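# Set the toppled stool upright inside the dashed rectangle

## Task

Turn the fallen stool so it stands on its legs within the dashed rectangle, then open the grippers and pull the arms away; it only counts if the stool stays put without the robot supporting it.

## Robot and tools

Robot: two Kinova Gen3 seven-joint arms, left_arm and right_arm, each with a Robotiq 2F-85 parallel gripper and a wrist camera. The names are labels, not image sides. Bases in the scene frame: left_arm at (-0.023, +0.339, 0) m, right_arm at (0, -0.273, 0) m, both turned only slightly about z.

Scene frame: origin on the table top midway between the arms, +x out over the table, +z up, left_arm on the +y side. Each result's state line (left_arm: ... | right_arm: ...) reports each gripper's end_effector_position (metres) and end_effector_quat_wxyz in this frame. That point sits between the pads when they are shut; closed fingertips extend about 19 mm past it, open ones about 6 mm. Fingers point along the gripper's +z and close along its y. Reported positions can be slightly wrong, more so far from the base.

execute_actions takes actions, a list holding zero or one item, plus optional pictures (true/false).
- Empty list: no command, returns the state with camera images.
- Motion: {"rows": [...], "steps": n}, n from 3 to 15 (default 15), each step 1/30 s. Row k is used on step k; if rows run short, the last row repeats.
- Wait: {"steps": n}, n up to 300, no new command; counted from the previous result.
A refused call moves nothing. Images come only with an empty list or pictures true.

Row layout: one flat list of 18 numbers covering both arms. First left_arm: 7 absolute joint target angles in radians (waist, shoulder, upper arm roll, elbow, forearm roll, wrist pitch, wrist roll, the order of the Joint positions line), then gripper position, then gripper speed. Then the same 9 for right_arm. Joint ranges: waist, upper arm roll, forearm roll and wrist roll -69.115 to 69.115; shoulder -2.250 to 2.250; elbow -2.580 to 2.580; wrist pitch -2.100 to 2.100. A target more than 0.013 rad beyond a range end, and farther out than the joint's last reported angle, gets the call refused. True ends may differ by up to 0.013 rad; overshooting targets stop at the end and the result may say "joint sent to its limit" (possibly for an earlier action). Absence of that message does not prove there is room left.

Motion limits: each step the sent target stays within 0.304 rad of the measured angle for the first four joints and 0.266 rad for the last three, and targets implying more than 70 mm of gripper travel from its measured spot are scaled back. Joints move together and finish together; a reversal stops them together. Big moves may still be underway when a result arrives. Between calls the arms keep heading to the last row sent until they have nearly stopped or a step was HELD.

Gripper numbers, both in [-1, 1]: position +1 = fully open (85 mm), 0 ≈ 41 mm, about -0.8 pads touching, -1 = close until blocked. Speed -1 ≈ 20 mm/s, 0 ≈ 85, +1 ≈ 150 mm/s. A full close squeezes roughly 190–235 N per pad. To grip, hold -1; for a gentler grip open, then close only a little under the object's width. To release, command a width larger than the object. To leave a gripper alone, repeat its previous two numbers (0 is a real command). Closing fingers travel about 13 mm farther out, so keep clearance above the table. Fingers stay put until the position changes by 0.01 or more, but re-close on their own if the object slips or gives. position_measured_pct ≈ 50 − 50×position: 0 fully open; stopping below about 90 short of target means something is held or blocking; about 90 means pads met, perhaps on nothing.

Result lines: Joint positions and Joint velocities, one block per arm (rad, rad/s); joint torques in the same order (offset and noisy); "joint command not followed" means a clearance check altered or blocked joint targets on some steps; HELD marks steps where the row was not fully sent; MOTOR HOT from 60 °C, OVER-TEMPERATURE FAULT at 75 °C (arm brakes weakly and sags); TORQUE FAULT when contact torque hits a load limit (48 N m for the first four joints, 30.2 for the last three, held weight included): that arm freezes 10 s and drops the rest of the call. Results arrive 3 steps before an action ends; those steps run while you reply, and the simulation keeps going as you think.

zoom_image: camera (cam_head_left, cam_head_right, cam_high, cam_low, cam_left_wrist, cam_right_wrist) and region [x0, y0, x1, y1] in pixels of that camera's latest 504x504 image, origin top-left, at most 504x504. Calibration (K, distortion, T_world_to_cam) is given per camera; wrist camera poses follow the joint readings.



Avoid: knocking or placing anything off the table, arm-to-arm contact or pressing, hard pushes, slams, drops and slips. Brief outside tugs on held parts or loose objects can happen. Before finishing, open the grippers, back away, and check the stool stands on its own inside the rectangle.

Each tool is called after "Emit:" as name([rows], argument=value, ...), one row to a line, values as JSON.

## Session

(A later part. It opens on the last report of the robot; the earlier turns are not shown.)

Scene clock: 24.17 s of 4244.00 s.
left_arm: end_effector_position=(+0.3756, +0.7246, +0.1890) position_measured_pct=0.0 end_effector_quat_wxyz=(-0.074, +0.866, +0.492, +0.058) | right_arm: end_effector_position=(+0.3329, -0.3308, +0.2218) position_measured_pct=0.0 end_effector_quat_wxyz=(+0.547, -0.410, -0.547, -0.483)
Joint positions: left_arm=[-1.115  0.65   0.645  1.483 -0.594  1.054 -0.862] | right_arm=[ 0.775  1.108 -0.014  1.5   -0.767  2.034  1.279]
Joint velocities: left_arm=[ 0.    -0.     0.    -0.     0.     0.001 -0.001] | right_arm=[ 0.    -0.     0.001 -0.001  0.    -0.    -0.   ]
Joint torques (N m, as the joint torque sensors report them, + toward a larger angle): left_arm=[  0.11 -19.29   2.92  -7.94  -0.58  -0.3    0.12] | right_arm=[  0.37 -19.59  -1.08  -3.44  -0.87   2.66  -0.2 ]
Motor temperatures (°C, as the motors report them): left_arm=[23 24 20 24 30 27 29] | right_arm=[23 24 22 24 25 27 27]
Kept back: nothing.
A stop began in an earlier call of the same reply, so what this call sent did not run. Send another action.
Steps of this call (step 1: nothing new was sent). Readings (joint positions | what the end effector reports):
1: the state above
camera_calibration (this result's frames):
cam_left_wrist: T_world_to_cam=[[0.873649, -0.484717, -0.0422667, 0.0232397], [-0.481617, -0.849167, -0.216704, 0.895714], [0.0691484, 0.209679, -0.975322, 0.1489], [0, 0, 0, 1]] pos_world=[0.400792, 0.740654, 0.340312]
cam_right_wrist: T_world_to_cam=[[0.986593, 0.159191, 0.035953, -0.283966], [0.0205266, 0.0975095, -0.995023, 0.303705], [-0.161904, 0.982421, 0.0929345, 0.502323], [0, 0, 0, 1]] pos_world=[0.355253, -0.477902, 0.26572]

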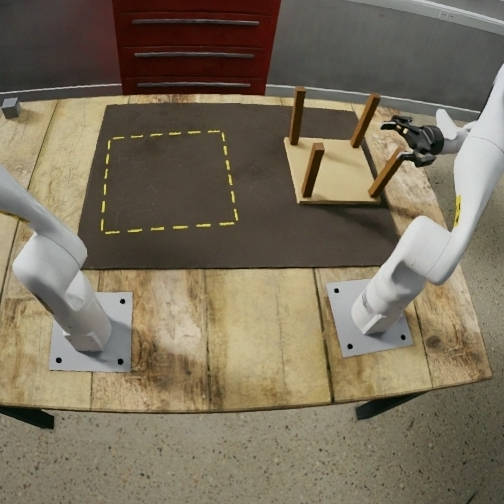

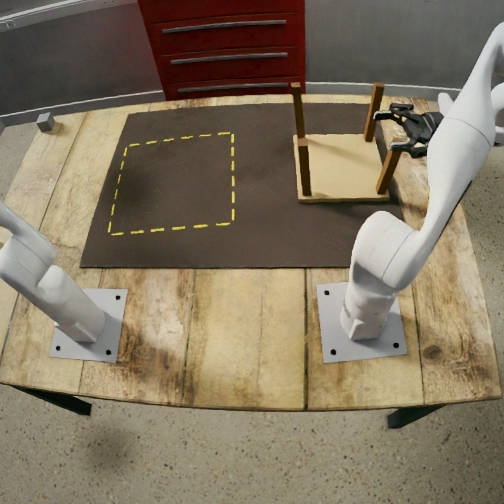

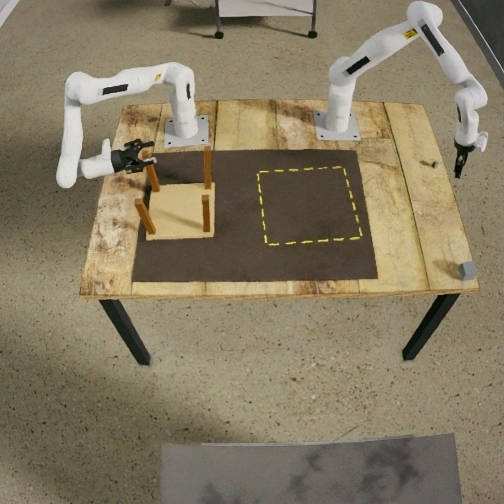

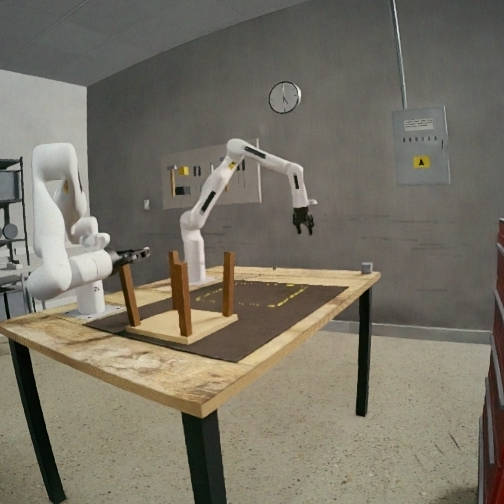

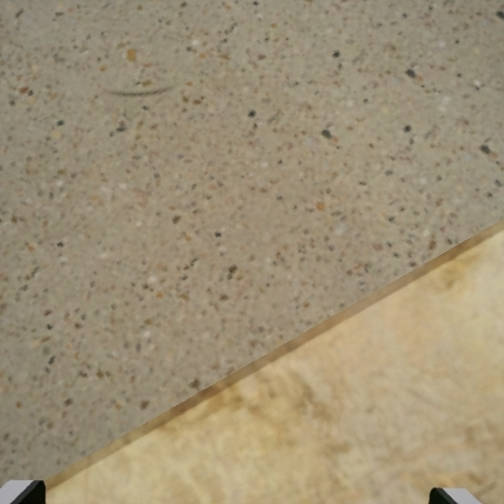

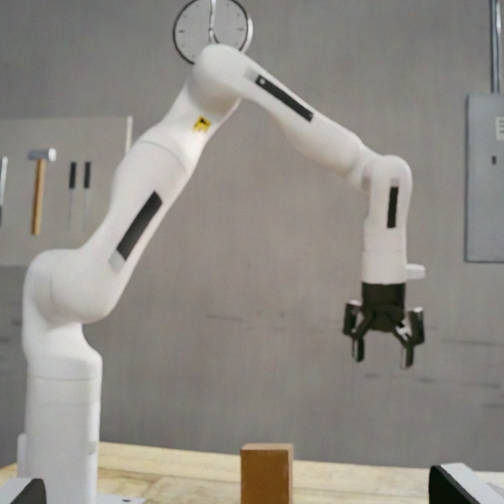

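Emit:
execute_actions([
  {"rows":[
[-1.115,0.65,0.645,1.483,-0.594,1.054,-0.862,1,0,0.7776,1.1065,-0.0137,1.5014,-0.7672,2.0328,1.2786,1,0],
[-1.115,0.65,0.645,1.483,-0.594,1.054,-0.862,1,0,0.7848,1.1022,-0.0130,1.5052,-0.7678,2.0297,1.2776,1,0],
[-1.115,0.65,0.645,1.483,-0.594,1.054,-0.862,1,0,0.7957,1.0958,-0.0118,1.5109,-0.7688,2.0249,1.2761,1,0],
[-1.115,0.65,0.645,1.483,-0.594,1.054,-0.862,1,0,0.8093,1.0878,-0.0104,1.5181,-0.7699,2.0189,1.2742,1,0],
[-1.115,0.65,0.645,1.483,-0.594,1.054,-0.862,1,0,0.8248,1.0787,-0.0087,1.5263,-0.7712,2.0120,1.2720,1,0],
[-1.115,0.65,0.645,1.483,-0.594,1.054,-0.862,1,0,0.8412,1.0691,-0.007,1.5350,-0.7726,2.0048,1.2698,1,0],
[-1.115,0.65,0.645,1.483,-0.594,1.054,-0.862,1,0,0.8576,1.0594,-0.0053,1.5436,-0.7740,1.9976,1.2675,1,0],
[-1.115,0.65,0.645,1.483,-0.594,1.054,-0.862,1,0,0.8731,1.0503,-0.0036,1.5518,-0.7753,1.9907,1.2653,1,0],
[-1.115,0.65,0.645,1.483,-0.594,1.054,-0.862,1,0,0.8867,1.0423,-0.0022,1.5590,-0.7765,1.9847,1.2634,1,0],
[-1.115,0.65,0.645,1.483,-0.594,1.054,-0.862,1,0,0.8976,1.0359,-0.001,1.5647,-0.7774,1.9799,1.2619,1,0],
[-1.115,0.65,0.645,1.483,-0.594,1.054,-0.862,1,0,0.9048,1.0316,0,1.5685,-0.7780,1.9768,1.2609,1,0],
[-1.115,0.65,0.645,1.483,-0.594,1.054,-0.862,1,0,0.9073,1.0324,0,1.5694,-0.7778,1.9742,1.2618,1,0],
[-1.115,0.65,0.645,1.483,-0.594,1.054,-0.862,1,0,0.9070,1.0389,0,1.5681,-0.7766,1.9704,1.2656,1,0],
[-1.115,0.65,0.645,1.483,-0.594,1.054,-0.862,1,0,0.9066,1.0491,0,1.5658,-0.7748,1.9645,1.2714,1,0],
[-1.115,0.65,0.645,1.483,-0.594,1.054,-0.862,1,0,0.9060,1.0627,0,1.5626,-0.7726,1.9570,1.2789,1,0]
],"steps":15},
])

Emit:
execute_actions([
  {"rows":[
[-1.115,0.65,0.645,1.483,-0.594,1.054,-0.862,1,0,0.9053,1.0790,0,1.5583,-0.7700,1.9481,1.2877,1,0],
[-1.115,0.65,0.645,1.483,-0.594,1.054,-0.862,1,0,0.9045,1.0977,0,1.5528,-0.7672,1.9383,1.2972,1,0],
[-1.115,0.65,0.645,1.483,-0.594,1.054,-0.862,1,0,0.9036,1.1183,0,1.5460,-0.7644,1.9281,1.3072,1,0],
[-1.115,0.65,0.645,1.483,-0.594,1.054,-0.862,1,0,0.9027,1.1403,0,1.5381,-0.7616,1.9176,1.3173,1,0],
[-1.115,0.65,0.645,1.483,-0.594,1.054,-0.862,1,0,0.9017,1.1633,0,1.5290,-0.7591,1.9073,1.3272,1,0],
[-1.115,0.65,0.645,1.483,-0.594,1.054,-0.862,1,0,0.9008,1.1866,0,1.5189,-0.7568,1.8975,1.3366,1,0],
[-1.115,0.65,0.645,1.483,-0.594,1.054,-0.862,1,0,0.8998,1.2099,0,1.5080,-0.7548,1.8882,1.3453,1,0],
[-1.115,0.65,0.645,1.483,-0.594,1.054,-0.862,1,0,0.8989,1.2325,0,1.4967,-0.7531,1.8797,1.3532,1,0],
[-1.115,0.65,0.645,1.483,-0.594,1.054,-0.862,1,0,0.8980,1.2539,0,1.4853,-0.7518,1.8722,1.3601,1,0],
[-1.115,0.65,0.645,1.483,-0.594,1.054,-0.862,1,0,0.8972,1.2736,0,1.4742,-0.7508,1.8657,1.3660,1,0],
[-1.115,0.65,0.645,1.483,-0.594,1.054,-0.862,1,0,0.8965,1.2911,0,1.4639,-0.7501,1.8603,1.3709,1,0],
[-1.115,0.65,0.645,1.483,-0.594,1.054,-0.862,1,0,0.8960,1.3056,0,1.4550,-0.7496,1.8560,1.3747,1,0],
[-1.115,0.65,0.645,1.483,-0.594,1.054,-0.862,1,0,0.8955,1.3167,0,1.4480,-0.7493,1.8528,1.3774,1,0],
[-1.115,0.65,0.645,1.483,-0.594,1.054,-0.862,1,0,0.8952,1.3238,0,1.4435,-0.7492,1.8509,1.3791,1,0],
[-1.115,0.65,0.645,1.483,-0.594,1.054,-0.862,1,0,0.8952,1.3262,0,1.4419,-0.7491,1.8502,1.3797,1,0]
],"steps":15},
])

Emit:
execute_actions([
  {"steps":7},
], pictures=true)

Scene clock: 27.43 s of 4244.00 s.
left_arm: end_effector_position=(+0.3756, +0.7246, +0.1890) position_measured_pct=0.0 end_effector_quat_wxyz=(-0.074, +0.866, +0.492, +0.058) | right_arm: end_effector_position=(+0.3229, -0.3622, +0.2307) position_measured_pct=0.0 end_effector_quat_wxyz=(+0.500, -0.469, -0.526, -0.504)
Joint positions: left_arm=[-1.115  0.65   0.645  1.483 -0.594  1.054 -0.862] | right_arm=[ 0.893  1.039 -0.001  1.562 -0.777  1.982  1.263]
Joint velocities: left_arm=[ 0.002 -0.002 -0.    -0.     0.001 -0.     0.   ] | right_arm=[ 0.278 -0.142  0.048  0.149 -0.022 -0.138 -0.039]
Joint torques (N m, as the joint torque sensors report them, + toward a larger angle): left_arm=[  0.35 -19.44   2.93  -7.76  -0.53  -0.27   0.14] | right_arm=[ -1.94 -17.54  -2.02  -3.16  -1.18   1.94   0.02]
Motor temperatures (°C, as the motors report them): left_arm=[23 24 20 24 30 27 29] | right_arm=[23 25 22 24 25 27 27]
Steps of this call (steps 1 to 86: nothing new was sent; steps 87 to 98: the first 12 steps of this action). Readings (joint positions | what the end effector reports):
87: left_arm=[-1.115 0.650 0.645 1.483 -0.594 1.054 -0.862] | right_arm=[0.776 1.108 -0.014 1.500 -0.767 2.034 1.279] | left_arm position_measured_pct=0.0 | right_arm position_measured_pct=0.0
88: left_arm=[-1.115 0.650 0.645 1.483 -0.594 1.054 -0.862] | right_arm=[0.779 1.106 -0.014 1.502 -0.767 2.033 1.279] | left_arm position_measured_pct=0.0 | right_arm position_measured_pct=0.0
90: left_arm=[-1.115 0.650 0.645 1.483 -0.594 1.054 -0.862] | right_arm=[0.792 1.098 -0.013 1.509 -0.769 2.027 1.277] | left_arm position_measured_pct=0.0 | right_arm position_measured_pct=0.0
94: left_arm=[-1.115 0.650 0.645 1.483 -0.594 1.054 -0.862] | right_arm=[0.841 1.069 -0.008 1.534 -0.773 2.006 1.270] | left_arm position_measured_pct=0.0 | right_arm position_measured_pct=0.0
98: the state above

Scene clock: 27.93 s of 4244.00 s.
left_arm: end_effector_position=(+0.3756, +0.7246, +0.1890) position_measured_pct=0.0 end_effector_quat_wxyz=(-0.074, +0.866, +0.492, +0.058) | right_arm: end_effector_position=(+0.3255, -0.3629, +0.1260) position_measured_pct=0.0 end_effector_quat_wxyz=(+0.494, -0.476, -0.523, -0.506)
Joint positions: left_arm=[-1.115  0.65   0.645  1.483 -0.594  1.054 -0.862] | right_arm=[ 0.898  1.256  0.     1.483 -0.752  1.873  1.359]
Joint velocities: left_arm=[ 0.002 -0.001 -0.002 -0.    -0.     0.001  0.   ] | right_arm=[-0.023  0.579 -0.001 -0.322  0.037 -0.207  0.188]
Joint torques (N m, as the joint torque sensors report them, + toward a larger angle): left_arm=[  0.48 -19.51   3.01  -7.71  -0.58  -0.4    0.18] | right_arm=[ -0.16 -20.44  -1.69  -2.    -1.     2.65  -0.28]
Motor temperatures (°C, as the motors report them): left_arm=[23 24 20 24 30 27 29] | right_arm=[23 25 22 24 25 27 27]
Steps of this call (steps 1 to 3: the last 3 steps of your previous action; steps 4 to 15: the first 12 steps of this action). Readings (joint positions | what the end effector reports):
4: left_arm=[-1.115 0.650 0.645 1.483 -0.594 1.054 -0.862] | right_arm=[0.903 1.057 0.000 1.564 -0.774 1.963 1.273] | left_arm position_measured_pct=0.0 | right_arm position_measured_pct=0.0
5: left_arm=[-1.115 0.650 0.645 1.483 -0.594 1.054 -0.862] | right_arm=[0.903 1.069 0.000 1.561 -0.773 1.957 1.280] | left_arm position_measured_pct=0.0 | right_arm position_measured_pct=0.0
7: left_arm=[-1.115 0.650 0.645 1.483 -0.594 1.054 -0.862] | right_arm=[0.903 1.098 -0.000 1.552 -0.768 1.941 1.295] | left_arm position_measured_pct=0.0 | right_arm position_measured_pct=0.0
11: left_arm=[-1.115 0.650 0.645 1.483 -0.594 1.054 -0.862] | right_arm=[0.901 1.174 -0.000 1.524 -0.759 1.905 1.329] | left_arm position_measured_pct=0.0 | right_arm position_measured_pct=0.0
15: the state above

Scene clock: 28.17 s of 4244.00 s.
left_arm: end_effector_position=(+0.3756, +0.7246, +0.1890) position_measured_pct=0.0 end_effector_quat_wxyz=(-0.074, +0.866, +0.492, +0.058) | right_arm: end_effector_position=(+0.3268, -0.3623, +0.0953) position_measured_pct=0.0 end_effector_quat_wxyz=(+0.492, -0.476, -0.524, -0.506)
Joint positions: left_arm=[-1.115  0.65   0.645  1.483 -0.594  1.054 -0.862] | right_arm=[ 0.895  1.321  0.     1.443 -0.749  1.85   1.38 ]
Joint velocities: left_arm=[-0.001  0.001 -0.001  0.    -0.001 -0.     0.001] | right_arm=[-0.002  0.033 -0.001 -0.019 -0.005  0.007  0.001]
Joint torques (N m, as the joint torque sensors report them, + toward a larger angle): left_arm=[  0.38 -19.39   2.9   -7.56  -0.46  -0.27   0.14] | right_arm=[  0.63 -19.53  -2.32  -1.05  -0.85   2.51  -0.11]
Motor temperatures (°C, as the motors report them): left_arm=[23 24 20 24 30 27 29] | right_arm=[23 25 22 24 25 27 27]
Kept back: nothing.
Steps of this call (steps 1 to 3: the last 3 steps of your previous action; steps 4 to 7: the robot went on to your last target). Readings (joint positions | what the end effector reports):
1: left_arm=[-1.115 0.650 0.645 1.483 -0.594 1.054 -0.862] | right_arm=[0.897 1.274 0.000 1.473 -0.751 1.866 1.365] | left_arm position_measured_pct=0.0 | right_arm position_measured_pct=0.0
2: left_arm=[-1.115 0.650 0.645 1.483 -0.594 1.054 -0.862] | right_arm=[0.896 1.291 0.000 1.463 -0.750 1.860 1.370] | left_arm position_measured_pct=0.0 | right_arm position_measured_pct=0.0
4: left_arm=[-1.115 0.650 0.645 1.483 -0.594 1.054 -0.862] | right_arm=[0.896 1.314 0.000 1.448 -0.749 1.852 1.377] | left_arm position_measured_pct=0.0 | right_arm position_measured_pct=0.0
7: the state above
camera_calibration (this result's frames):
cam_left_wrist: T_world_to_cam=[[0.87365, -0.484716, -0.0422669, 0.0232397], [-0.481617, -0.849167, -0.216704, 0.895714], [0.0691482, 0.20968, -0.975322, 0.1489], [0, 0, 0, 1]] pos_world=[0.400792, 0.740654, 0.340312]
cam_right_wrist: T_world_to_cam=[[0.999735, -0.00742571, 0.0217668, -0.331712], [0.0219391, 0.0239703, -0.999472, 0.154363], [0.00690003, 0.999685, 0.0241268, 0.50163], [0, 0, 0, 1]] pos_world=[0.324777, -0.507636, 0.149399]

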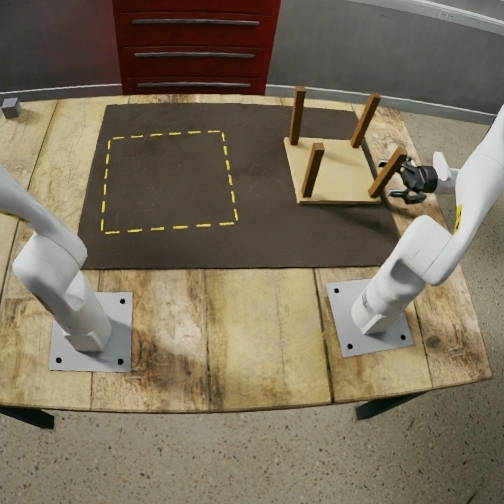

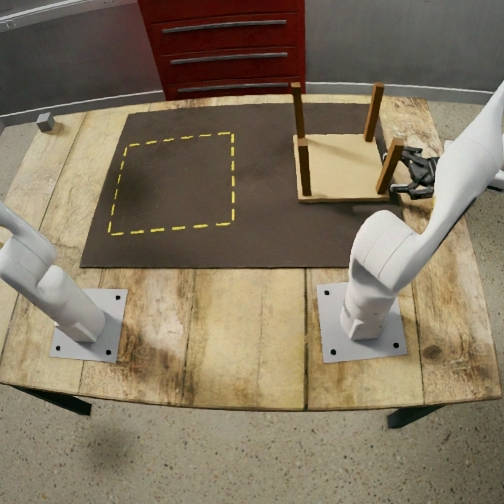

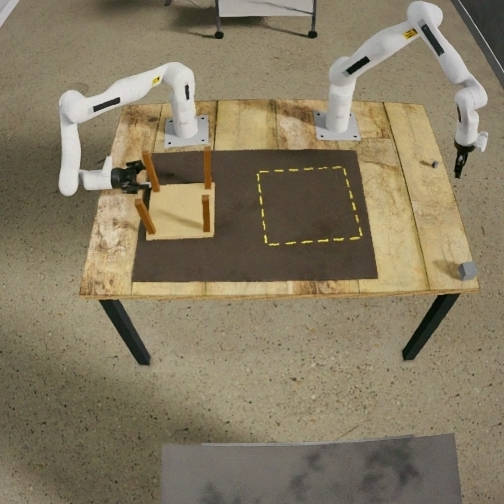

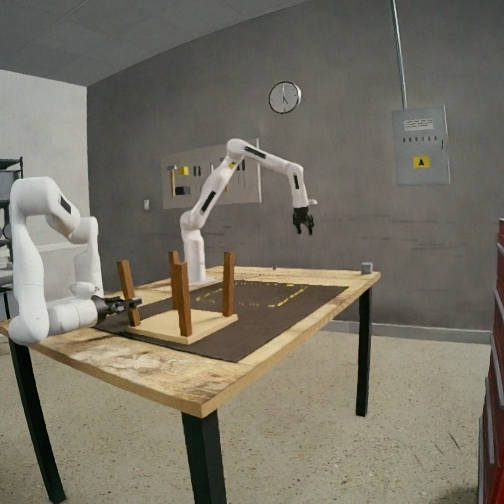

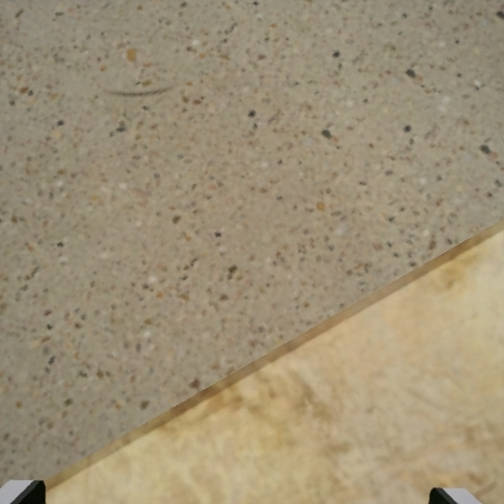

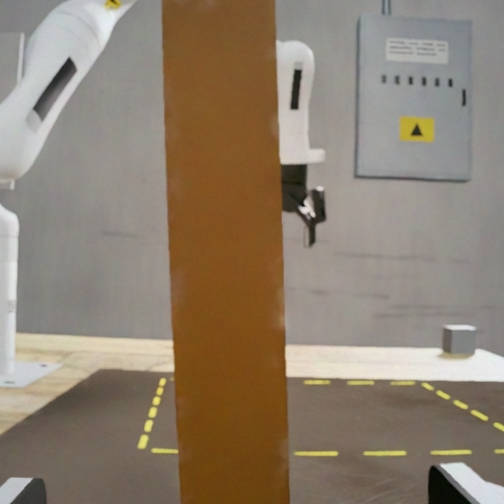

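Emit:
zoom_image(camera="cam_high", region=[105, 145, 175, 205])

Emit:
zoom_image(camera="cam_head_right", region=[360, 125, 450, 215])

Emit:
zoom_image(camera="cam_low", region=[80, 250, 170, 340])

Region (105, 145, 175, 205) of cam_high's 504x504 image, scaled by 7.200, with more detail than that image has; it fills the top 432 rows of this view, and the rest is white.

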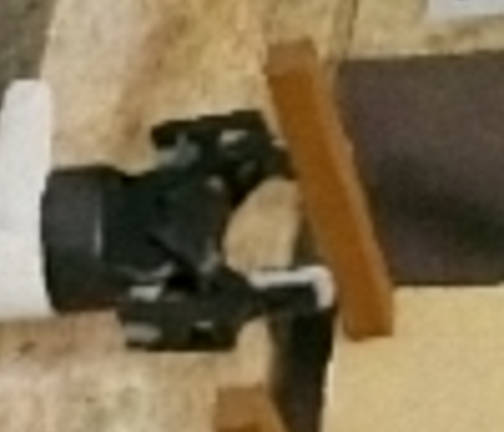

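Region (360, 125, 450, 215) of cam_head_right's 504x504 image, scaled by 5.600, with more detail than that image has.

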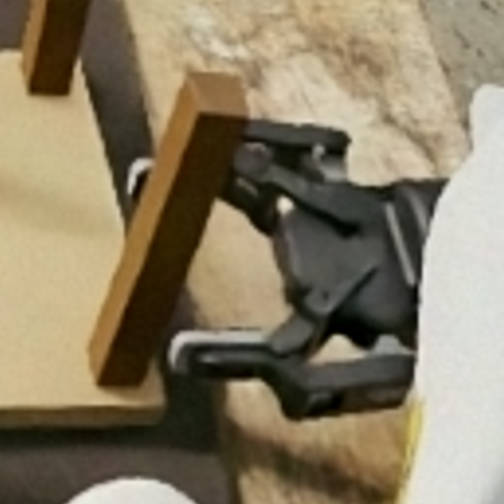

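Region (80, 250, 170, 340) of cam_low's 504x504 image, scaled by 5.600, with more detail than that image has.

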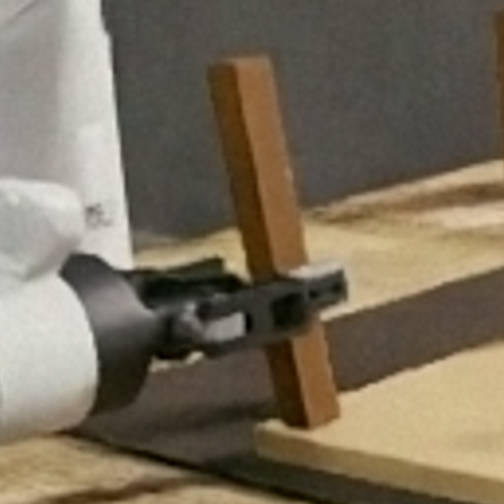

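Emit:
execute_actions([
  {"rows":[
[-1.115,0.65,0.645,1.483,-0.594,1.054,-0.862,1,0,0.8948,1.3260,0,1.4427,-0.7493,1.8496,1.3801,-1,1],
[-1.115,0.65,0.645,1.483,-0.594,1.054,-0.862,1,0,0.8938,1.3255,0,1.4450,-0.7500,1.8481,1.3811,-1,1],
[-1.115,0.65,0.645,1.483,-0.594,1.054,-0.862,1,0,0.8926,1.3249,0,1.4480,-0.7509,1.8461,1.3824,-1,1],
[-1.115,0.65,0.645,1.483,-0.594,1.054,-0.862,1,0,0.8913,1.3243,0,1.4509,-0.7517,1.8441,1.3836,-1,1],
[-1.115,0.65,0.645,1.483,-0.594,1.054,-0.862,1,0,0.8903,1.3238,0,1.4532,-0.7524,1.8426,1.3846,-1,1],
[-1.115,0.65,0.645,1.483,-0.594,1.054,-0.862,1,0,0.8899,1.3236,0,1.4540,-0.7526,1.8420,1.3850,-1,1],
[-1.115,0.65,0.645,1.483,-0.594,1.054,-0.862,1,0,0.8899,1.3236,0,1.4540,-0.7526,1.8420,1.3850,-1,1],
[-1.115,0.65,0.645,1.483,-0.594,1.054,-0.862,1,0,0.8899,1.3236,0,1.4540,-0.7526,1.8420,1.3850,-1,1],
[-1.115,0.65,0.645,1.483,-0.594,1.054,-0.862,1,0,0.8899,1.3236,0,1.4540,-0.7526,1.8420,1.3850,-1,1],
[-1.115,0.65,0.645,1.483,-0.594,1.054,-0.862,1,0,0.8899,1.3236,0,1.4540,-0.7526,1.8420,1.3850,-1,1],
[-1.115,0.65,0.645,1.483,-0.594,1.054,-0.862,1,0,0.8899,1.3236,0,1.4540,-0.7526,1.8420,1.3850,-1,0.3]
],"steps":15},
])

Emit:
execute_actions([
  {"rows":[
[-1.115,0.65,0.645,1.483,-0.594,1.054,-0.862,1,0,0.8899,1.3236,0,1.4540,-0.7526,1.8420,1.3850,-1,0.3]
],"steps":6},
])

Emit:
execute_actions([
  {"rows":[
[-1.115,0.65,0.645,1.483,-0.594,1.054,-0.862,1,0,0.8899,1.3223,0,1.4547,-0.7527,1.8424,1.3850,-1,0.3],
[-1.115,0.65,0.645,1.483,-0.594,1.054,-0.862,1,0,0.8899,1.3186,0,1.4567,-0.7531,1.8436,1.3850,-1,0.3],
[-1.115,0.65,0.645,1.483,-0.594,1.054,-0.862,1,0,0.8892,1.3129,0,1.4598,-0.7543,1.8454,1.3871,-1,0.3],
[-1.115,0.65,0.645,1.483,-0.594,1.054,-0.862,1,0,0.8872,1.3054,0,1.4638,-0.7570,1.8473,1.3933,-1,0.3],
[-1.115,0.65,0.645,1.483,-0.594,1.054,-0.862,1,0,0.8837,1.2965,0,1.4685,-0.7611,1.8493,1.4036,-1,0.3],
[-1.115,0.65,0.645,1.483,-0.594,1.054,-0.862,1,0,0.8789,1.2864,0,1.4738,-0.7666,1.8513,1.4181,-1,0.3],
[-1.115,0.65,0.645,1.483,-0.594,1.054,-0.862,1,0,0.8728,1.2756,0,1.4796,-0.7735,1.8532,1.4368,-1,0.3],
[-1.115,0.65,0.645,1.483,-0.594,1.054,-0.862,1,0,0.8652,1.2641,0,1.4855,-0.7817,1.8549,1.4595,-1,0.3],
[-1.115,0.65,0.645,1.483,-0.594,1.054,-0.862,1,0,0.8563,1.2525,0,1.4915,-0.7913,1.8563,1.4865,-1,0.3],
[-1.115,0.65,0.645,1.483,-0.594,1.054,-0.862,1,0,0.8460,1.2409,0,1.4975,-0.8022,1.8572,1.5175,-1,0.3],
[-1.115,0.65,0.645,1.483,-0.594,1.054,-0.862,1,0,0.8344,1.2296,0,1.5032,-0.8143,1.8577,1.5527,-1,0.3],
[-1.115,0.65,0.645,1.483,-0.594,1.054,-0.862,1,0,0.8220,1.2190,0,1.5086,-0.8269,1.8577,1.5900,-1,0.3],
[-1.115,0.65,0.645,1.483,-0.594,1.054,-0.862,1,0,0.8097,1.2093,0,1.5134,-0.8395,1.8574,1.6272,-1,0.3],
[-1.115,0.65,0.645,1.483,-0.594,1.054,-0.862,1,0,0.7973,1.2008,0,1.5176,-0.8520,1.8567,1.6645,-1,0.3],
[-1.115,0.65,0.645,1.483,-0.594,1.054,-0.862,1,0,0.7850,1.1938,0,1.5210,-0.8642,1.8555,1.7017,-1,0.3]
],"steps":15},
])

Emit:
execute_actions([
  {"rows":[
[-1.115,0.65,0.645,1.483,-0.594,1.054,-0.862,1,0,0.7727,1.1885,0,1.5234,-0.8763,1.8536,1.7390,-1,0.3],
[-1.115,0.65,0.645,1.483,-0.594,1.054,-0.862,1,0,0.7603,1.1854,0,1.5247,-0.8882,1.8511,1.7763,-1,0.3],
[-1.115,0.65,0.645,1.483,-0.594,1.054,-0.862,1,0,0.7480,1.1846,0,1.5247,-0.8999,1.8477,1.8136,-1,0.3],
[-1.115,0.65,0.645,1.483,-0.594,1.054,-0.862,1,0,0.7356,1.1852,0,1.5240,-0.9114,1.8439,1.8508,-1,0.3],
[-1.115,0.65,0.645,1.483,-0.594,1.054,-0.862,1,0,0.7233,1.1857,0,1.5232,-0.9228,1.8400,1.8881,-1,0.3],
[-1.115,0.65,0.645,1.483,-0.594,1.054,-0.862,1,0,0.7110,1.1863,0,1.5225,-0.9343,1.8362,1.9253,-1,0.3],
[-1.115,0.65,0.645,1.483,-0.594,1.054,-0.862,1,0,0.6986,1.1868,0,1.5218,-0.9457,1.8323,1.9626,-1,0.3],
[-1.115,0.65,0.645,1.483,-0.594,1.054,-0.862,1,0,0.6863,1.1874,0,1.5210,-0.9572,1.8283,1.9999,-1,0.3],
[-1.115,0.65,0.645,1.483,-0.594,1.054,-0.862,1,0,0.6739,1.1879,0,1.5203,-0.9686,1.8244,2.0372,-1,0.3],
[-1.115,0.65,0.645,1.483,-0.594,1.054,-0.862,1,0,0.6616,1.1885,0,1.5196,-0.9800,1.8204,2.0744,-1,0.3],
[-1.115,0.65,0.645,1.483,-0.594,1.054,-0.862,1,0,0.6493,1.1890,0,1.5189,-0.9914,1.8165,2.1117,-1,0.3],
[-1.115,0.65,0.645,1.483,-0.594,1.054,-0.862,1,0,0.6369,1.1896,0,1.5181,-1.0027,1.8125,2.1489,-1,0.3],
[-1.115,0.65,0.645,1.483,-0.594,1.054,-0.862,1,0,0.6246,1.1901,0,1.5174,-1.0141,1.8084,2.1862,-1,0.3],
[-1.115,0.65,0.645,1.483,-0.594,1.054,-0.862,1,0,0.6122,1.1906,0,1.5167,-1.0254,1.8044,2.2235,-1,0.3],
[-1.115,0.65,0.645,1.483,-0.594,1.054,-0.862,1,0,0.5999,1.1912,0,1.5160,-1.0367,1.8003,2.2608,-1,0.3]
],"steps":15},
])

Emit:
execute_actions([
  {"rows":[
[-1.115,0.65,0.645,1.483,-0.594,1.054,-0.862,1,0,0.5876,1.1917,0,1.5152,-1.0480,1.7962,2.2980,-1,0.3],
[-1.115,0.65,0.645,1.483,-0.594,1.054,-0.862,1,0,0.5752,1.1923,0,1.5145,-1.0592,1.7921,2.3353,-1,0.3],
[-1.115,0.65,0.645,1.483,-0.594,1.054,-0.862,1,0,0.5629,1.1928,0,1.5138,-1.0705,1.7880,2.3725,-1,0.3],
[-1.115,0.65,0.645,1.483,-0.594,1.054,-0.862,1,0,0.5505,1.1934,0,1.5131,-1.0818,1.7838,2.4098,-1,0.3],
[-1.115,0.65,0.645,1.483,-0.594,1.054,-0.862,1,0,0.5382,1.1939,0,1.5123,-1.0930,1.7796,2.4471,-1,0.3],
[-1.115,0.65,0.645,1.483,-0.594,1.054,-0.862,1,0,0.5259,1.1945,0,1.5116,-1.1042,1.7754,2.4844,-1,0.3],
[-1.115,0.65,0.645,1.483,-0.594,1.054,-0.862,1,0,0.5135,1.1950,0,1.5109,-1.1154,1.7712,2.5216,-1,0.3],
[-1.115,0.65,0.645,1.483,-0.594,1.054,-0.862,1,0,0.5012,1.1956,0,1.5102,-1.1265,1.7669,2.5589,-1,0.3],
[-1.115,0.65,0.645,1.483,-0.594,1.054,-0.862,1,0,0.4888,1.1961,0,1.5094,-1.1377,1.7627,2.5961,-1,0.3],
[-1.115,0.65,0.645,1.483,-0.594,1.054,-0.862,1,0,0.4765,1.1967,0,1.5087,-1.1488,1.7583,2.6334,-1,0.3],
[-1.115,0.65,0.645,1.483,-0.594,1.054,-0.862,1,0,0.4642,1.1972,0,1.5080,-1.1600,1.7540,2.6707,-1,0.3],
[-1.115,0.65,0.645,1.483,-0.594,1.054,-0.862,1,0,0.4518,1.1977,0,1.5073,-1.1711,1.7497,2.7080,-1,0.3],
[-1.115,0.65,0.645,1.483,-0.594,1.054,-0.862,1,0,0.4395,1.1983,0,1.5065,-1.1822,1.7453,2.7452,-1,0.3],
[-1.115,0.65,0.645,1.483,-0.594,1.054,-0.862,1,0,0.4271,1.1988,0,1.5058,-1.1932,1.7409,2.7825,-1,0.3],
[-1.115,0.65,0.645,1.483,-0.594,1.054,-0.862,1,0,0.4148,1.1994,0,1.5051,-1.2043,1.7365,2.8197,-1,0.3]
],"steps":15},
])

Emit:
execute_actions([
  {"rows":[
[-1.115,0.65,0.645,1.483,-0.594,1.054,-0.862,1,0,0.4025,1.1999,0,1.5044,-1.2153,1.7321,2.8570,-1,0.3],
[-1.115,0.65,0.645,1.483,-0.594,1.054,-0.862,1,0,0.3901,1.2005,0,1.5036,-1.2263,1.7276,2.8943,-1,0.3],
[-1.115,0.65,0.645,1.483,-0.594,1.054,-0.862,1,0,0.3778,1.2010,0,1.5029,-1.2373,1.7232,2.9316,-1,0.3],
[-1.115,0.65,0.645,1.483,-0.594,1.054,-0.862,1,0,0.3654,1.2016,0,1.5022,-1.2483,1.7187,2.9688,-1,0.3],
[-1.115,0.65,0.645,1.483,-0.594,1.054,-0.862,1,0,0.3531,1.2021,0,1.5014,-1.2593,1.7141,3.0061,-1,0.3],
[-1.115,0.65,0.645,1.483,-0.594,1.054,-0.862,1,0,0.3407,1.2027,0,1.5007,-1.2702,1.7096,3.0433,-1,0.3],
[-1.115,0.65,0.645,1.483,-0.594,1.054,-0.862,1,0,0.3284,1.2032,0,1.5000,-1.2812,1.7050,3.0806,-1,0.3],
[-1.115,0.65,0.645,1.483,-0.594,1.054,-0.862,1,0,0.3161,1.2037,0,1.4993,-1.2921,1.7004,3.1179,-1,0.3],
[-1.115,0.65,0.645,1.483,-0.594,1.054,-0.862,1,0,0.3037,1.2043,0,1.4985,-1.3030,1.6958,3.1552,-1,0.3],
[-1.115,0.65,0.645,1.483,-0.594,1.054,-0.862,1,0,0.2914,1.2048,0,1.4978,-1.3139,1.6912,3.1924,-1,0.3],
[-1.115,0.65,0.645,1.483,-0.594,1.054,-0.862,1,0,0.2790,1.2054,0,1.4971,-1.3247,1.6865,3.2297,-1,0.3],
[-1.115,0.65,0.645,1.483,-0.594,1.054,-0.862,1,0,0.2667,1.2059,0,1.4964,-1.3356,1.6819,3.2669,-1,0.3],
[-1.115,0.65,0.645,1.483,-0.594,1.054,-0.862,1,0,0.2544,1.2065,0,1.4956,-1.3464,1.6771,3.3042,-1,0.3],
[-1.115,0.65,0.645,1.483,-0.594,1.054,-0.862,1,0,0.2420,1.2070,0,1.4949,-1.3572,1.6724,3.3415,-1,0.3],
[-1.115,0.65,0.645,1.483,-0.594,1.054,-0.862,1,0,0.2297,1.2076,0,1.4942,-1.3680,1.6677,3.3787,-1,0.3]
],"steps":15},
])

Emit:
execute_actions([
  {"rows":[
[-1.115,0.65,0.645,1.483,-0.594,1.054,-0.862,1,0,0.2173,1.2081,0,1.4935,-1.3788,1.6629,3.4160,-1,0.3],
[-1.115,0.65,0.645,1.483,-0.594,1.054,-0.862,1,0,0.2050,1.2087,0,1.4927,-1.3896,1.6581,3.4533,-1,0.3],
[-1.115,0.65,0.645,1.483,-0.594,1.054,-0.862,1,0,0.1927,1.2092,0,1.4920,-1.4003,1.6533,3.4905,-1,0.3],
[-1.115,0.65,0.645,1.483,-0.594,1.054,-0.862,1,0,0.1803,1.2097,0,1.4913,-1.4111,1.6485,3.5278,-1,0.3],
[-1.115,0.65,0.645,1.483,-0.594,1.054,-0.862,1,0,0.1680,1.2103,0,1.4906,-1.4218,1.6436,3.5651,-1,0.3],
[-1.115,0.65,0.645,1.483,-0.594,1.054,-0.862,1,0,0.1556,1.2108,0,1.4898,-1.4325,1.6387,3.6023,-1,0.3],
[-1.115,0.65,0.645,1.483,-0.594,1.054,-0.862,1,0,0.1433,1.2114,0,1.4891,-1.4432,1.6338,3.6396,-1,0.3],
[-1.115,0.65,0.645,1.483,-0.594,1.054,-0.862,1,0,0.1310,1.2119,0,1.4884,-1.4538,1.6289,3.6769,-1,0.3],
[-1.115,0.65,0.645,1.483,-0.594,1.054,-0.862,1,0,0.1186,1.2125,0,1.4877,-1.4645,1.6239,3.7141,-1,0.3],
[-1.115,0.65,0.645,1.483,-0.594,1.054,-0.862,1,0,0.1063,1.2130,0,1.4869,-1.4751,1.6190,3.7514,-1,0.3],
[-1.115,0.65,0.645,1.483,-0.594,1.054,-0.862,1,0,0.0939,1.2136,0,1.4862,-1.4857,1.6140,3.7887,-1,0.3],
[-1.115,0.65,0.645,1.483,-0.594,1.054,-0.862,1,0,0.0816,1.2141,0,1.4855,-1.4963,1.6089,3.8259,-1,0.3],
[-1.115,0.65,0.645,1.483,-0.594,1.054,-0.862,1,0,0.0693,1.2147,0,1.4847,-1.5069,1.6039,3.8632,-1,0.3],
[-1.115,0.65,0.645,1.483,-0.594,1.054,-0.862,1,0,0.0569,1.2152,0,1.4840,-1.5174,1.5988,3.9005,-1,0.3],
[-1.115,0.65,0.645,1.483,-0.594,1.054,-0.862,1,0,0.0446,1.2158,0,1.4833,-1.5280,1.5938,3.9377,-1,0.3]
],"steps":15},
])

Emit:
execute_actions([
  {"rows":[
[-1.115,0.65,0.645,1.483,-0.594,1.054,-0.862,1,0,0.0322,1.2163,0,1.4826,-1.5385,1.5886,3.9750,-1,0.3],
[-1.115,0.65,0.645,1.483,-0.594,1.054,-0.862,1,0,0.0199,1.2168,0,1.4818,-1.5490,1.5835,4.0123,-1,0.3],
[-1.115,0.65,0.645,1.483,-0.594,1.054,-0.862,1,0,0.0076,1.2174,0,1.4811,-1.5595,1.5784,4.0495,-1,0.3],
[-1.115,0.65,0.645,1.483,-0.594,1.054,-0.862,1,0,-0.0048,1.2179,0,1.4804,-1.5700,1.5732,4.0868,-1,0.3],
[-1.115,0.65,0.645,1.483,-0.594,1.054,-0.862,1,0,-0.0171,1.2185,0,1.4797,-1.5805,1.5680,4.1241,-1,0.3],
[-1.115,0.65,0.645,1.483,-0.594,1.054,-0.862,1,0,-0.0295,1.2190,0,1.4789,-1.5909,1.5628,4.1613,-1,0.3],
[-1.115,0.65,0.645,1.483,-0.594,1.054,-0.862,1,0,-0.0411,1.2195,0,1.4783,-1.6007,1.5578,4.1965,-1,0.3],
[-1.115,0.65,0.645,1.483,-0.594,1.054,-0.862,1,0,-0.0514,1.2200,0,1.4776,-1.6094,1.5534,4.2276,-1,0.3],
[-1.115,0.65,0.645,1.483,-0.594,1.054,-0.862,1,0,-0.0603,1.2204,0,1.4771,-1.6169,1.5496,4.2545,-1,0.3],
[-1.115,0.65,0.645,1.483,-0.594,1.054,-0.862,1,0,-0.0679,1.2207,0,1.4767,-1.6233,1.5464,4.2773,-1,0.3],
[-1.115,0.65,0.645,1.483,-0.594,1.054,-0.862,1,0,-0.0740,1.2210,0,1.4763,-1.6285,1.5437,4.2959,-1,0.3],
[-1.115,0.65,0.645,1.483,-0.594,1.054,-0.862,1,0,-0.0788,1.2212,0,1.4760,-1.6325,1.5417,4.3104,-1,0.3],
[-1.115,0.65,0.645,1.483,-0.594,1.054,-0.862,1,0,-0.0823,1.2214,0,1.4758,-1.6354,1.5402,4.3207,-1,0.3],
[-1.115,0.65,0.645,1.483,-0.594,1.054,-0.862,1,0,-0.0843,1.2215,0,1.4757,-1.6371,1.5393,4.3270,-1,0.3],
[-1.115,0.65,0.645,1.483,-0.594,1.054,-0.862,1,0,-0.0850,1.2215,0,1.4757,-1.6377,1.5390,4.3290,-1,0.3]
],"steps":15},
])

Emit:
execute_actions([
  {"steps":8},
], pictures=true)

Scene clock: 35.33 s of 4244.00 s.
left_arm: end_effector_position=(+0.3756, +0.7246, +0.1890) position_measured_pct=0.0 end_effector_quat_wxyz=(-0.074, +0.866, +0.492, +0.058) | right_arm: end_effector_position=(+0.3265, -0.3578, +0.0939) position_measured_pct=48.8 end_effector_quat_wxyz=(+0.494, -0.476, -0.523, -0.506)
Joint positions: left_arm=[-1.115  0.65   0.645  1.483 -0.594  1.054 -0.862] | right_arm=[ 0.89   1.324 -0.     1.454 -0.753  1.842  1.385]
Joint velocities: left_arm=[ 0.002 -0.    -0.    -0.001  0.     0.     0.001] | right_arm=[-0.002  0.002  0.     0.     0.001  0.     0.   ]
Joint torques (N m, as the joint torque sensors report them, + toward a larger angle): left_arm=[  0.31 -19.38   3.11  -7.62  -0.54  -0.23   0.23] | right_arm=[ -0.12 -20.22  -1.71  -1.76  -0.8    2.64   0.04]
Motor temperatures (°C, as the motors report them): left_arm=[23 24 20 24 30 27 29] | right_arm=[23 25 22 24 25 27 27]
Steps of this call (steps 1 to 30: the robot went on to your last target; steps 31 to 90: nothing new was sent; then 3.77 s passed at rest; steps 91 to 102: the first 12 steps of this action). Readings (joint positions | what the end effector reports):
91: left_arm=[-1.115 0.650 0.645 1.483 -0.594 1.054 -0.862] | right_arm=[0.895 1.326 0.000 1.442 -0.749 1.850 1.380] | left_arm position_measured_pct=0.0 | right_arm position_measured_pct=0.0
92: left_arm=[-1.115 0.650 0.645 1.483 -0.594 1.054 -0.862] | right_arm=[0.895 1.326 0.000 1.443 -0.749 1.849 1.380] | left_arm position_measured_pct=0.0 | right_arm position_measured_pct=1.2
94: left_arm=[-1.115 0.650 0.645 1.483 -0.594 1.054 -0.862] | right_arm=[0.893 1.325 0.000 1.448 -0.751 1.846 1.382] | left_arm position_measured_pct=0.0 | right_arm position_measured_pct=8.3
98: left_arm=[-1.115 0.650 0.645 1.483 -0.594 1.054 -0.862] | right_arm=[0.890 1.324 -0.000 1.454 -0.753 1.842 1.385] | left_arm position_measured_pct=0.0 | right_arm position_measured_pct=28.2
102: the state above

Scene clock: 35.53 s of 4244.00 s.
left_arm: end_effector_position=(+0.3756, +0.7246, +0.1890) position_measured_pct=0.0 end_effector_quat_wxyz=(-0.074, +0.866, +0.492, +0.058) | right_arm: end_effector_position=(+0.3264, -0.3580, +0.0939) position_measured_pct=69.8 end_effector_quat_wxyz=(+0.493, -0.476, -0.523, -0.506)
Joint positions: left_arm=[-1.115  0.65   0.645  1.483 -0.594  1.054 -0.862] | right_arm=[ 0.89   1.324  0.     1.454 -0.752  1.842  1.386]
Joint velocities: left_arm=[ 0.001 -0.003  0.    -0.     0.001 -0.    -0.001] | right_arm=[ 0.001  0.001 -0.003  0.    -0.002 -0.001  0.001]
Joint torques (N m, as the joint torque sensors report them, + toward a larger angle): left_arm=[  0.28 -19.39   3.01  -7.59  -0.51  -0.25   0.26] | right_arm=[ -0.59 -20.25  -1.63  -1.76  -0.74   2.55  -0.42]
Motor temperatures (°C, as the motors report them): left_arm=[23 24 20 24 30 27 29] | right_arm=[23 25 22 24 25 27 27]
Steps of this call (steps 1 to 3: the last 3 steps of your previous action; steps 4 to 6: the first 3 steps of this action). Readings (joint positions | what the end effector reports):
4: left_arm=[-1.115 0.650 0.645 1.483 -0.594 1.054 -0.862] | right_arm=[0.890 1.324 0.000 1.454 -0.752 1.842 1.385] | left_arm position_measured_pct=0.0 | right_arm position_measured_pct=65.1
5: left_arm=[-1.115 0.650 0.645 1.483 -0.594 1.054 -0.862] | right_arm=[0.890 1.324 0.000 1.454 -0.752 1.842 1.385] | left_arm position_measured_pct=0.0 | right_arm position_measured_pct=68.7
6: the state above

Scene clock: 36.03 s of 4244.00 s.
left_arm: end_effector_position=(+0.3756, +0.7246, +0.1890) position_measured_pct=0.0 end_effector_quat_wxyz=(-0.074, +0.866, +0.492, +0.058) | right_arm: end_effector_position=(+0.3437, -0.3435, +0.1303) position_measured_pct=70.2 end_effector_quat_wxyz=(-0.450, +0.429, +0.563, +0.545)
Joint positions: left_arm=[-1.115  0.65   0.645  1.483 -0.594  1.054 -0.862] | right_arm=[ 0.845  1.243  0.001  1.496 -0.801  1.857  1.515]
Joint velocities: left_arm=[ 0.    -0.001  0.     0.    -0.    -0.     0.   ] | right_arm=[-0.285 -0.294  0.001  0.153 -0.297  0.019  0.861]
Joint torques (N m, as the joint torque sensors report them, + toward a larger angle): left_arm=[  0.3  -19.34   2.97  -7.65  -0.57  -0.32   0.15] | right_arm=[ -0.72 -21.84  -4.77  -1.3   -2.03   5.64   0.68]
Motor temperatures (°C, as the motors report them): left_arm=[23 24 20 24 30 27 29] | right_arm=[23 25 22 24 25 27 27]
Steps of this call (steps 1 to 3: the last 3 steps of your previous action; steps 4 to 15: the first 12 steps of this action). Readings (joint positions | what the end effector reports):
4: left_arm=[-1.115 0.650 0.645 1.483 -0.594 1.054 -0.862] | right_arm=[0.891 1.323 0.000 1.454 -0.752 1.842 1.386] | left_arm position_measured_pct=0.0 | right_arm position_measured_pct=70.2
5: left_arm=[-1.115 0.650 0.645 1.483 -0.594 1.054 -0.862] | right_arm=[0.890 1.321 0.000 1.455 -0.753 1.841 1.385] | left_arm position_measured_pct=0.0 | right_arm position_measured_pct=70.2
7: left_arm=[-1.115 0.650 0.645 1.483 -0.594 1.054 -0.862] | right_arm=[0.889 1.314 0.001 1.459 -0.754 1.841 1.387] | left_arm position_measured_pct=0.0 | right_arm position_measured_pct=70.2
11: left_arm=[-1.115 0.650 0.645 1.483 -0.594 1.054 -0.862] | right_arm=[0.876 1.284 0.003 1.475 -0.767 1.849 1.423] | left_arm position_measured_pct=0.0 | right_arm position_measured_pct=70.2
15: the state above

Scene clock: 36.53 s of 4244.00 s.
left_arm: end_effector_position=(+0.3756, +0.7246, +0.1890) position_measured_pct=0.0 end_effector_quat_wxyz=(-0.074, +0.866, +0.492, +0.058) | right_arm: end_effector_position=(+0.4031, -0.2761, +0.1556) position_measured_pct=70.2 end_effector_quat_wxyz=(-0.270, +0.240, +0.666, +0.653)
Joint positions: left_arm=[-1.115  0.65   0.645  1.483 -0.594  1.054 -0.862] | right_arm=[ 0.67   1.188  0.     1.52  -0.972  1.823  2.049]
Joint velocities: left_arm=[-0.    -0.001 -0.002  0.001  0.001 -0.001  0.   ] | right_arm=[-0.368  0.014  0.001 -0.022 -0.341 -0.119  1.112]
Joint torques (N m, as the joint torque sensors report them, + toward a larger angle): left_arm=[  0.4  -19.45   2.97  -7.69  -0.6   -0.31   0.16] | right_arm=[ -0.07 -22.62  -4.66  -1.97  -2.38   5.51   0.49]
Motor temperatures (°C, as the motors report them): left_arm=[23 24 20 24 30 27 29] | right_arm=[23 25 22 24 25 27 27]
Steps of this call (steps 1 to 3: the last 3 steps of your previous action; steps 4 to 15: the first 12 steps of this action). Readings (joint positions | what the end effector reports):
4: left_arm=[-1.115 0.650 0.645 1.483 -0.594 1.054 -0.862] | right_arm=[0.803 1.207 0.000 1.514 -0.846 1.857 1.646] | left_arm position_measured_pct=0.0 | right_arm position_measured_pct=70.2
5: left_arm=[-1.115 0.650 0.645 1.483 -0.594 1.054 -0.862] | right_arm=[0.791 1.201 0.000 1.518 -0.857 1.857 1.681] | left_arm position_measured_pct=0.0 | right_arm position_measured_pct=70.2
7: left_arm=[-1.115 0.650 0.645 1.483 -0.594 1.054 -0.862] | right_arm=[0.768 1.192 -0.000 1.522 -0.881 1.854 1.753] | left_arm position_measured_pct=0.0 | right_arm position_measured_pct=70.2
11: left_arm=[-1.115 0.650 0.645 1.483 -0.594 1.054 -0.862] | right_arm=[0.719 1.188 -0.000 1.523 -0.927 1.839 1.900] | left_arm position_measured_pct=0.0 | right_arm position_measured_pct=70.2
15: the state above

Scene clock: 37.03 s of 4244.00 s.
left_arm: end_effector_position=(+0.3756, +0.7246, +0.1890) position_measured_pct=0.0 end_effector_quat_wxyz=(-0.074, +0.866, +0.492, +0.058) | right_arm: end_effector_position=(+0.4528, -0.1948, +0.1533) position_measured_pct=70.2 end_effector_quat_wxyz=(-0.069, +0.030, +0.707, +0.703)
Joint positions: left_arm=[-1.115  0.65   0.645  1.483 -0.594  1.054 -0.862] | right_arm=[ 0.485  1.196 -0.     1.509 -1.141  1.761  2.607]
Joint velocities: left_arm=[ 0.     0.    -0.     0.     0.     0.001 -0.   ] | right_arm=[-0.37   0.016 -0.001 -0.021 -0.334 -0.129  1.115]
Joint torques (N m, as the joint torque sensors report them, + toward a larger angle): left_arm=[  0.29 -19.37   3.02  -7.6   -0.52  -0.17   0.13] | right_arm=[  0.92 -23.59  -4.64  -3.33  -2.64   5.6    0.24]
Motor temperatures (°C, as the motors report them): left_arm=[23 25 20 24 30 27 29] | right_arm=[23 25 22 24 25 27 27]
Steps of this call (steps 1 to 3: the last 3 steps of your previous action; steps 4 to 15: the first 12 steps of this action). Readings (joint positions | what the end effector reports):
4: left_arm=[-1.115 0.650 0.645 1.483 -0.594 1.054 -0.862] | right_arm=[0.621 1.190 0.000 1.517 -1.018 1.807 2.197] | left_arm position_measured_pct=0.0 | right_arm position_measured_pct=70.2
5: left_arm=[-1.115 0.650 0.645 1.483 -0.594 1.054 -0.862] | right_arm=[0.609 1.191 0.000 1.516 -1.029 1.803 2.235] | left_arm position_measured_pct=0.0 | right_arm position_measured_pct=70.2
7: left_arm=[-1.115 0.650 0.645 1.483 -0.594 1.054 -0.862] | right_arm=[0.584 1.192 0.000 1.515 -1.052 1.795 2.309] | left_arm position_measured_pct=0.0 | right_arm position_measured_pct=70.2
11: left_arm=[-1.115 0.650 0.645 1.483 -0.594 1.054 -0.862] | right_arm=[0.535 1.194 -0.000 1.512 -1.096 1.778 2.458] | left_arm position_measured_pct=0.0 | right_arm position_measured_pct=70.2
15: the state above

Scene clock: 37.53 s of 4244.00 s.
left_arm: end_effector_position=(+0.3756, +0.7246, +0.1890) position_measured_pct=0.0 end_effector_quat_wxyz=(-0.074, +0.866, +0.492, +0.058) | right_arm: end_effector_position=(+0.4868, -0.1048, +0.1513) position_measured_pct=70.2 end_effector_quat_wxyz=(+0.135, -0.179, +0.684, +0.695)
Joint positions: left_arm=[-1.115  0.65   0.645  1.483 -0.594  1.054 -0.862] | right_arm=[ 0.3    1.204 -0.     1.498 -1.306  1.694  3.166]
Joint velocities: left_arm=[-0.001 -0.     0.001  0.    -0.    -0.003 -0.002] | right_arm=[-0.37   0.016 -0.001 -0.02  -0.324 -0.139  1.115]
Joint torques (N m, as the joint torque sensors report them, + toward a larger angle): left_arm=[  0.36 -19.35   3.04  -7.58  -0.49  -0.27   0.25] | right_arm=[  0.08 -24.52  -5.64  -3.98  -2.76   5.25   0.27]
Motor temperatures (°C, as the motors report them): left_arm=[23 25 20 24 30 27 29] | right_arm=[23 25 22 24 25 27 27]
Steps of this call (steps 1 to 3: the last 3 steps of your previous action; steps 4 to 15: the first 12 steps of this action). Readings (joint positions | what the end effector reports):
4: left_arm=[-1.115 0.650 0.645 1.483 -0.594 1.054 -0.862] | right_arm=[0.436 1.198 -0.000 1.506 -1.186 1.744 2.756] | left_arm position_measured_pct=0.0 | right_arm position_measured_pct=70.2
5: left_arm=[-1.115 0.650 0.645 1.483 -0.594 1.054 -0.862] | right_arm=[0.424 1.199 -0.000 1.506 -1.197 1.740 2.794] | left_arm position_measured_pct=0.0 | right_arm position_measured_pct=70.2
7: left_arm=[-1.115 0.650 0.645 1.483 -0.594 1.054 -0.862] | right_arm=[0.399 1.200 -0.000 1.504 -1.219 1.731 2.868] | left_arm position_measured_pct=0.0 | right_arm position_measured_pct=70.2
11: left_arm=[-1.115 0.650 0.645 1.483 -0.594 1.054 -0.862] | right_arm=[0.349 1.202 -0.000 1.501 -1.263 1.713 3.017] | left_arm position_measured_pct=0.0 | right_arm position_measured_pct=70.2
15: the state above

Scene clock: 38.03 s of 4244.00 s.
left_arm: end_effector_position=(+0.3756, +0.7246, +0.1890) position_measured_pct=0.0 end_effector_quat_wxyz=(-0.074, +0.866, +0.492, +0.058) | right_arm: end_effector_position=(+0.5036, -0.0093, +0.1489) position_measured_pct=70.2 end_effector_quat_wxyz=(+0.324, -0.368, +0.603, +0.630)
Joint positions: left_arm=[-1.115  0.65   0.645  1.483 -0.594  1.054 -0.862] | right_arm=[ 0.115  1.213 -0.     1.487 -1.468  1.622  3.725]
Joint velocities: left_arm=[ 0.     0.     0.001  0.001 -0.001  0.001  0.001] | right_arm=[-0.37   0.016  0.001 -0.022 -0.317 -0.148  1.115]
Joint torques (N m, as the joint torque sensors report them, + toward a larger angle): left_arm=[  0.4  -19.25   3.08  -7.74  -0.6   -0.34   0.21] | right_arm=[  0.07 -25.27  -5.32  -4.49  -2.73   5.47  -0.51]
Motor temperatures (°C, as the motors report them): left_arm=[23 25 20 24 30 27 29] | right_arm=[23 25 22 24 25 27 27]
Steps of this call (steps 1 to 3: the last 3 steps of your previous action; steps 4 to 15: the first 12 steps of this action). Readings (joint positions | what the end effector reports):
4: left_arm=[-1.115 0.650 0.645 1.483 -0.594 1.054 -0.862] | right_arm=[0.251 1.207 -0.000 1.495 -1.350 1.676 3.315] | left_arm position_measured_pct=0.0 | right_arm position_measured_pct=70.2
5: left_arm=[-1.115 0.650 0.645 1.483 -0.594 1.054 -0.862] | right_arm=[0.238 1.207 -0.000 1.495 -1.361 1.671 3.353] | left_arm position_measured_pct=0.0 | right_arm position_measured_pct=70.2
7: left_arm=[-1.115 0.650 0.645 1.483 -0.594 1.054 -0.862] | right_arm=[0.214 1.208 -0.000 1.493 -1.382 1.661 3.427] | left_arm position_measured_pct=0.0 | right_arm position_measured_pct=70.2
11: left_arm=[-1.115 0.650 0.645 1.483 -0.594 1.054 -0.862] | right_arm=[0.164 1.210 -0.000 1.490 -1.425 1.642 3.576] | left_arm position_measured_pct=0.0 | right_arm position_measured_pct=70.2
15: the state above

Scene clock: 38.53 s of 4244.00 s.
left_arm: end_effector_position=(+0.3756, +0.7246, +0.1890) position_measured_pct=0.0 end_effector_quat_wxyz=(-0.074, +0.866, +0.492, +0.058) | right_arm: end_effector_position=(+0.5025, +0.0847, +0.1455) position_measured_pct=70.2 end_effector_quat_wxyz=(+0.478, -0.519, +0.480, +0.522)
Joint positions: left_arm=[-1.115  0.65   0.645  1.483 -0.594  1.054 -0.862] | right_arm=[-0.063  1.22  -0.001  1.477 -1.619  1.548  4.263]
Joint velocities: left_arm=[-0.001  0.001 -0.    -0.    -0.     0.    -0.001] | right_arm=[-0.252  0.011 -0.005 -0.015 -0.217 -0.111  0.778]
Joint torques (N m, as the joint torque sensors report them, + toward a larger angle): left_arm=[  0.23 -19.43   3.02  -7.64  -0.45  -0.38   0.24] | right_arm=[  1.79 -26.03  -5.19  -5.22  -3.18   5.49  -1.05]
Motor temperatures (°C, as the motors report them): left_arm=[23 25 20 24 30 27 29] | right_arm=[23 25 22 24 25 27 27]
Steps of this call (steps 1 to 3: the last 3 steps of your previous action; steps 4 to 15: the first 12 steps of this action). Readings (joint positions | what the end effector reports):
4: left_arm=[-1.115 0.650 0.645 1.483 -0.594 1.054 -0.862] | right_arm=[0.066 1.215 -0.000 1.484 -1.510 1.602 3.874] | left_arm position_measured_pct=0.0 | right_arm position_measured_pct=70.2
5: left_arm=[-1.115 0.650 0.645 1.483 -0.594 1.054 -0.862] | right_arm=[0.053 1.215 -0.000 1.484 -1.521 1.597 3.912] | left_arm position_measured_pct=0.0 | right_arm position_measured_pct=70.2
7: left_arm=[-1.115 0.650 0.645 1.483 -0.594 1.054 -0.862] | right_arm=[0.029 1.216 -0.000 1.482 -1.542 1.587 3.986] | left_arm position_measured_pct=0.0 | right_arm position_measured_pct=70.2
11: left_arm=[-1.115 0.650 0.645 1.483 -0.594 1.054 -0.862] | right_arm=[-0.021 1.219 -0.000 1.479 -1.583 1.567 4.135] | left_arm position_measured_pct=0.0 | right_arm position_measured_pct=70.2
15: the state above

Scene clock: 38.80 s of 4244.00 s.
left_arm: end_effector_position=(+0.3756, +0.7246, +0.1890) position_measured_pct=0.0 end_effector_quat_wxyz=(-0.074, +0.866, +0.492, +0.058) | right_arm: end_effector_position=(+0.5014, +0.0960, +0.1448) position_measured_pct=70.2 end_effector_quat_wxyz=(+0.494, -0.534, +0.463, +0.506)
Joint positions: left_arm=[-1.115  0.65   0.645  1.483 -0.594  1.054 -0.862] | right_arm=[-0.084  1.222 -0.     1.476 -1.638  1.539  4.329]
Joint velocities: left_arm=[-0.001  0.003 -0.    -0.    -0.    -0.001 -0.   ] | right_arm=[-0.007  0.     0.002 -0.     0.002 -0.     0.   ]
Joint torques (N m, as the joint torque sensors report them, + toward a larger angle): left_arm=[  0.16 -19.45   2.93  -7.56  -0.55  -0.28   0.17] | right_arm=[  0.56 -25.99  -5.82  -5.27  -2.76   5.4   -1.03]
Motor temperatures (°C, as the motors report them): left_arm=[23 25 20 24 30 27 29] | right_arm=[23 25 22 24 25 27 27]
Kept back: nothing.
Steps of this call (steps 1 to 3: the last 3 steps of your previous action; steps 4 to 8: the robot went on to your last target). Readings (joint positions | what the end effector reports):
1: left_arm=[-1.115 0.650 0.645 1.483 -0.594 1.054 -0.862] | right_arm=[-0.070 1.221 -0.001 1.476 -1.626 1.545 4.287] | left_arm position_measured_pct=0.0 | right_arm position_measured_pct=70.2
2: left_arm=[-1.115 0.650 0.645 1.483 -0.594 1.054 -0.862] | right_arm=[-0.076 1.221 -0.001 1.476 -1.631 1.542 4.306] | left_arm position_measured_pct=0.0 | right_arm position_measured_pct=70.2
4: left_arm=[-1.115 0.650 0.645 1.483 -0.594 1.054 -0.862] | right_arm=[-0.083 1.222 -0.001 1.476 -1.637 1.539 4.327] | left_arm position_measured_pct=0.0 | right_arm position_measured_pct=70.2
8: the state above
camera_calibration (this result's frames):
cam_left_wrist: T_world_to_cam=[[0.87365, -0.484716, -0.0422666, 0.0232395], [-0.481617, -0.849167, -0.216704, 0.895714], [0.0691484, 0.20968, -0.975322, 0.1489], [0, 0, 0, 1]] pos_world=[0.400792, 0.740654, 0.340312]
cam_right_wrist: T_world_to_cam=[[-0.991983, -0.124888, -0.0193139, 0.511926], [-0.0225416, 0.0244831, 0.999446, -0.0782468], [-0.124346, 0.991869, -0.0271019, 0.115089], [0, 0, 0, 1]] pos_world=[0.520369, -0.048304, 0.0912099]

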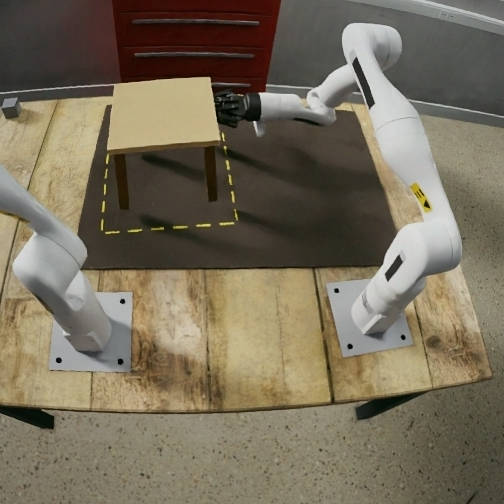

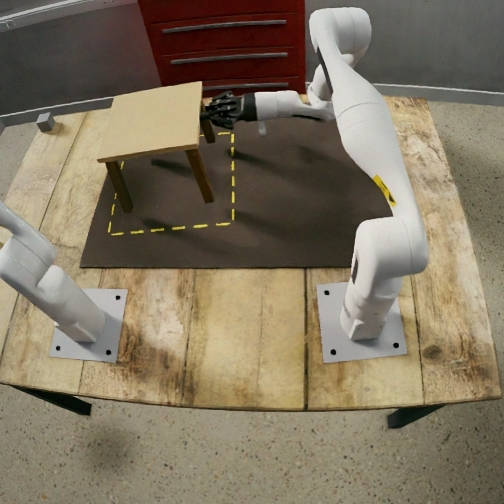

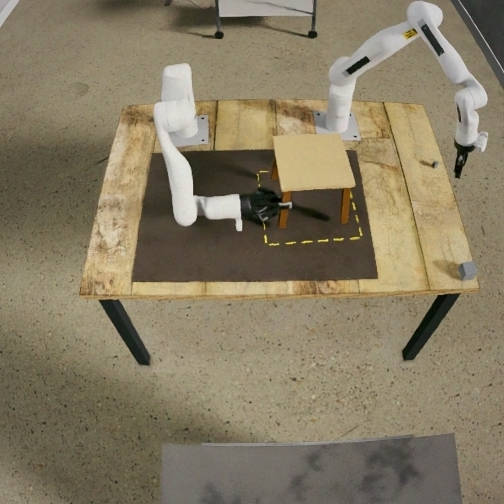

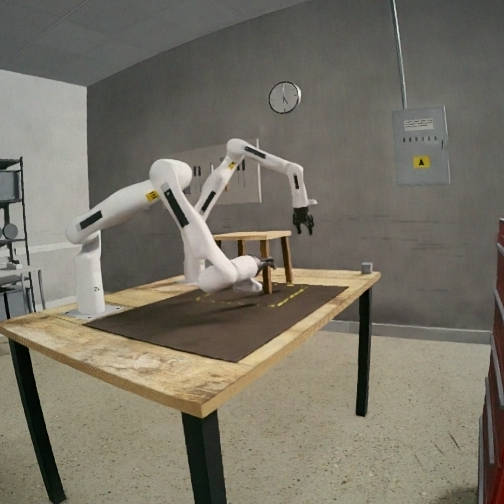

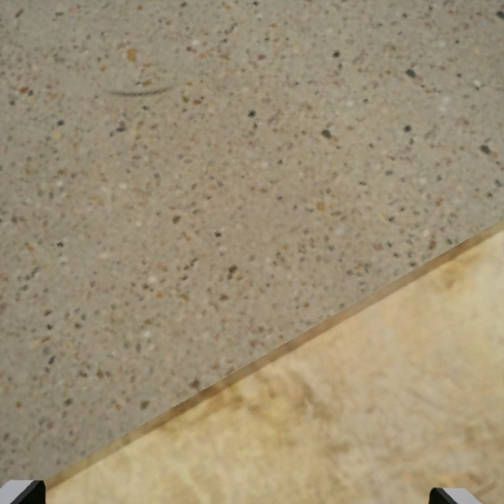

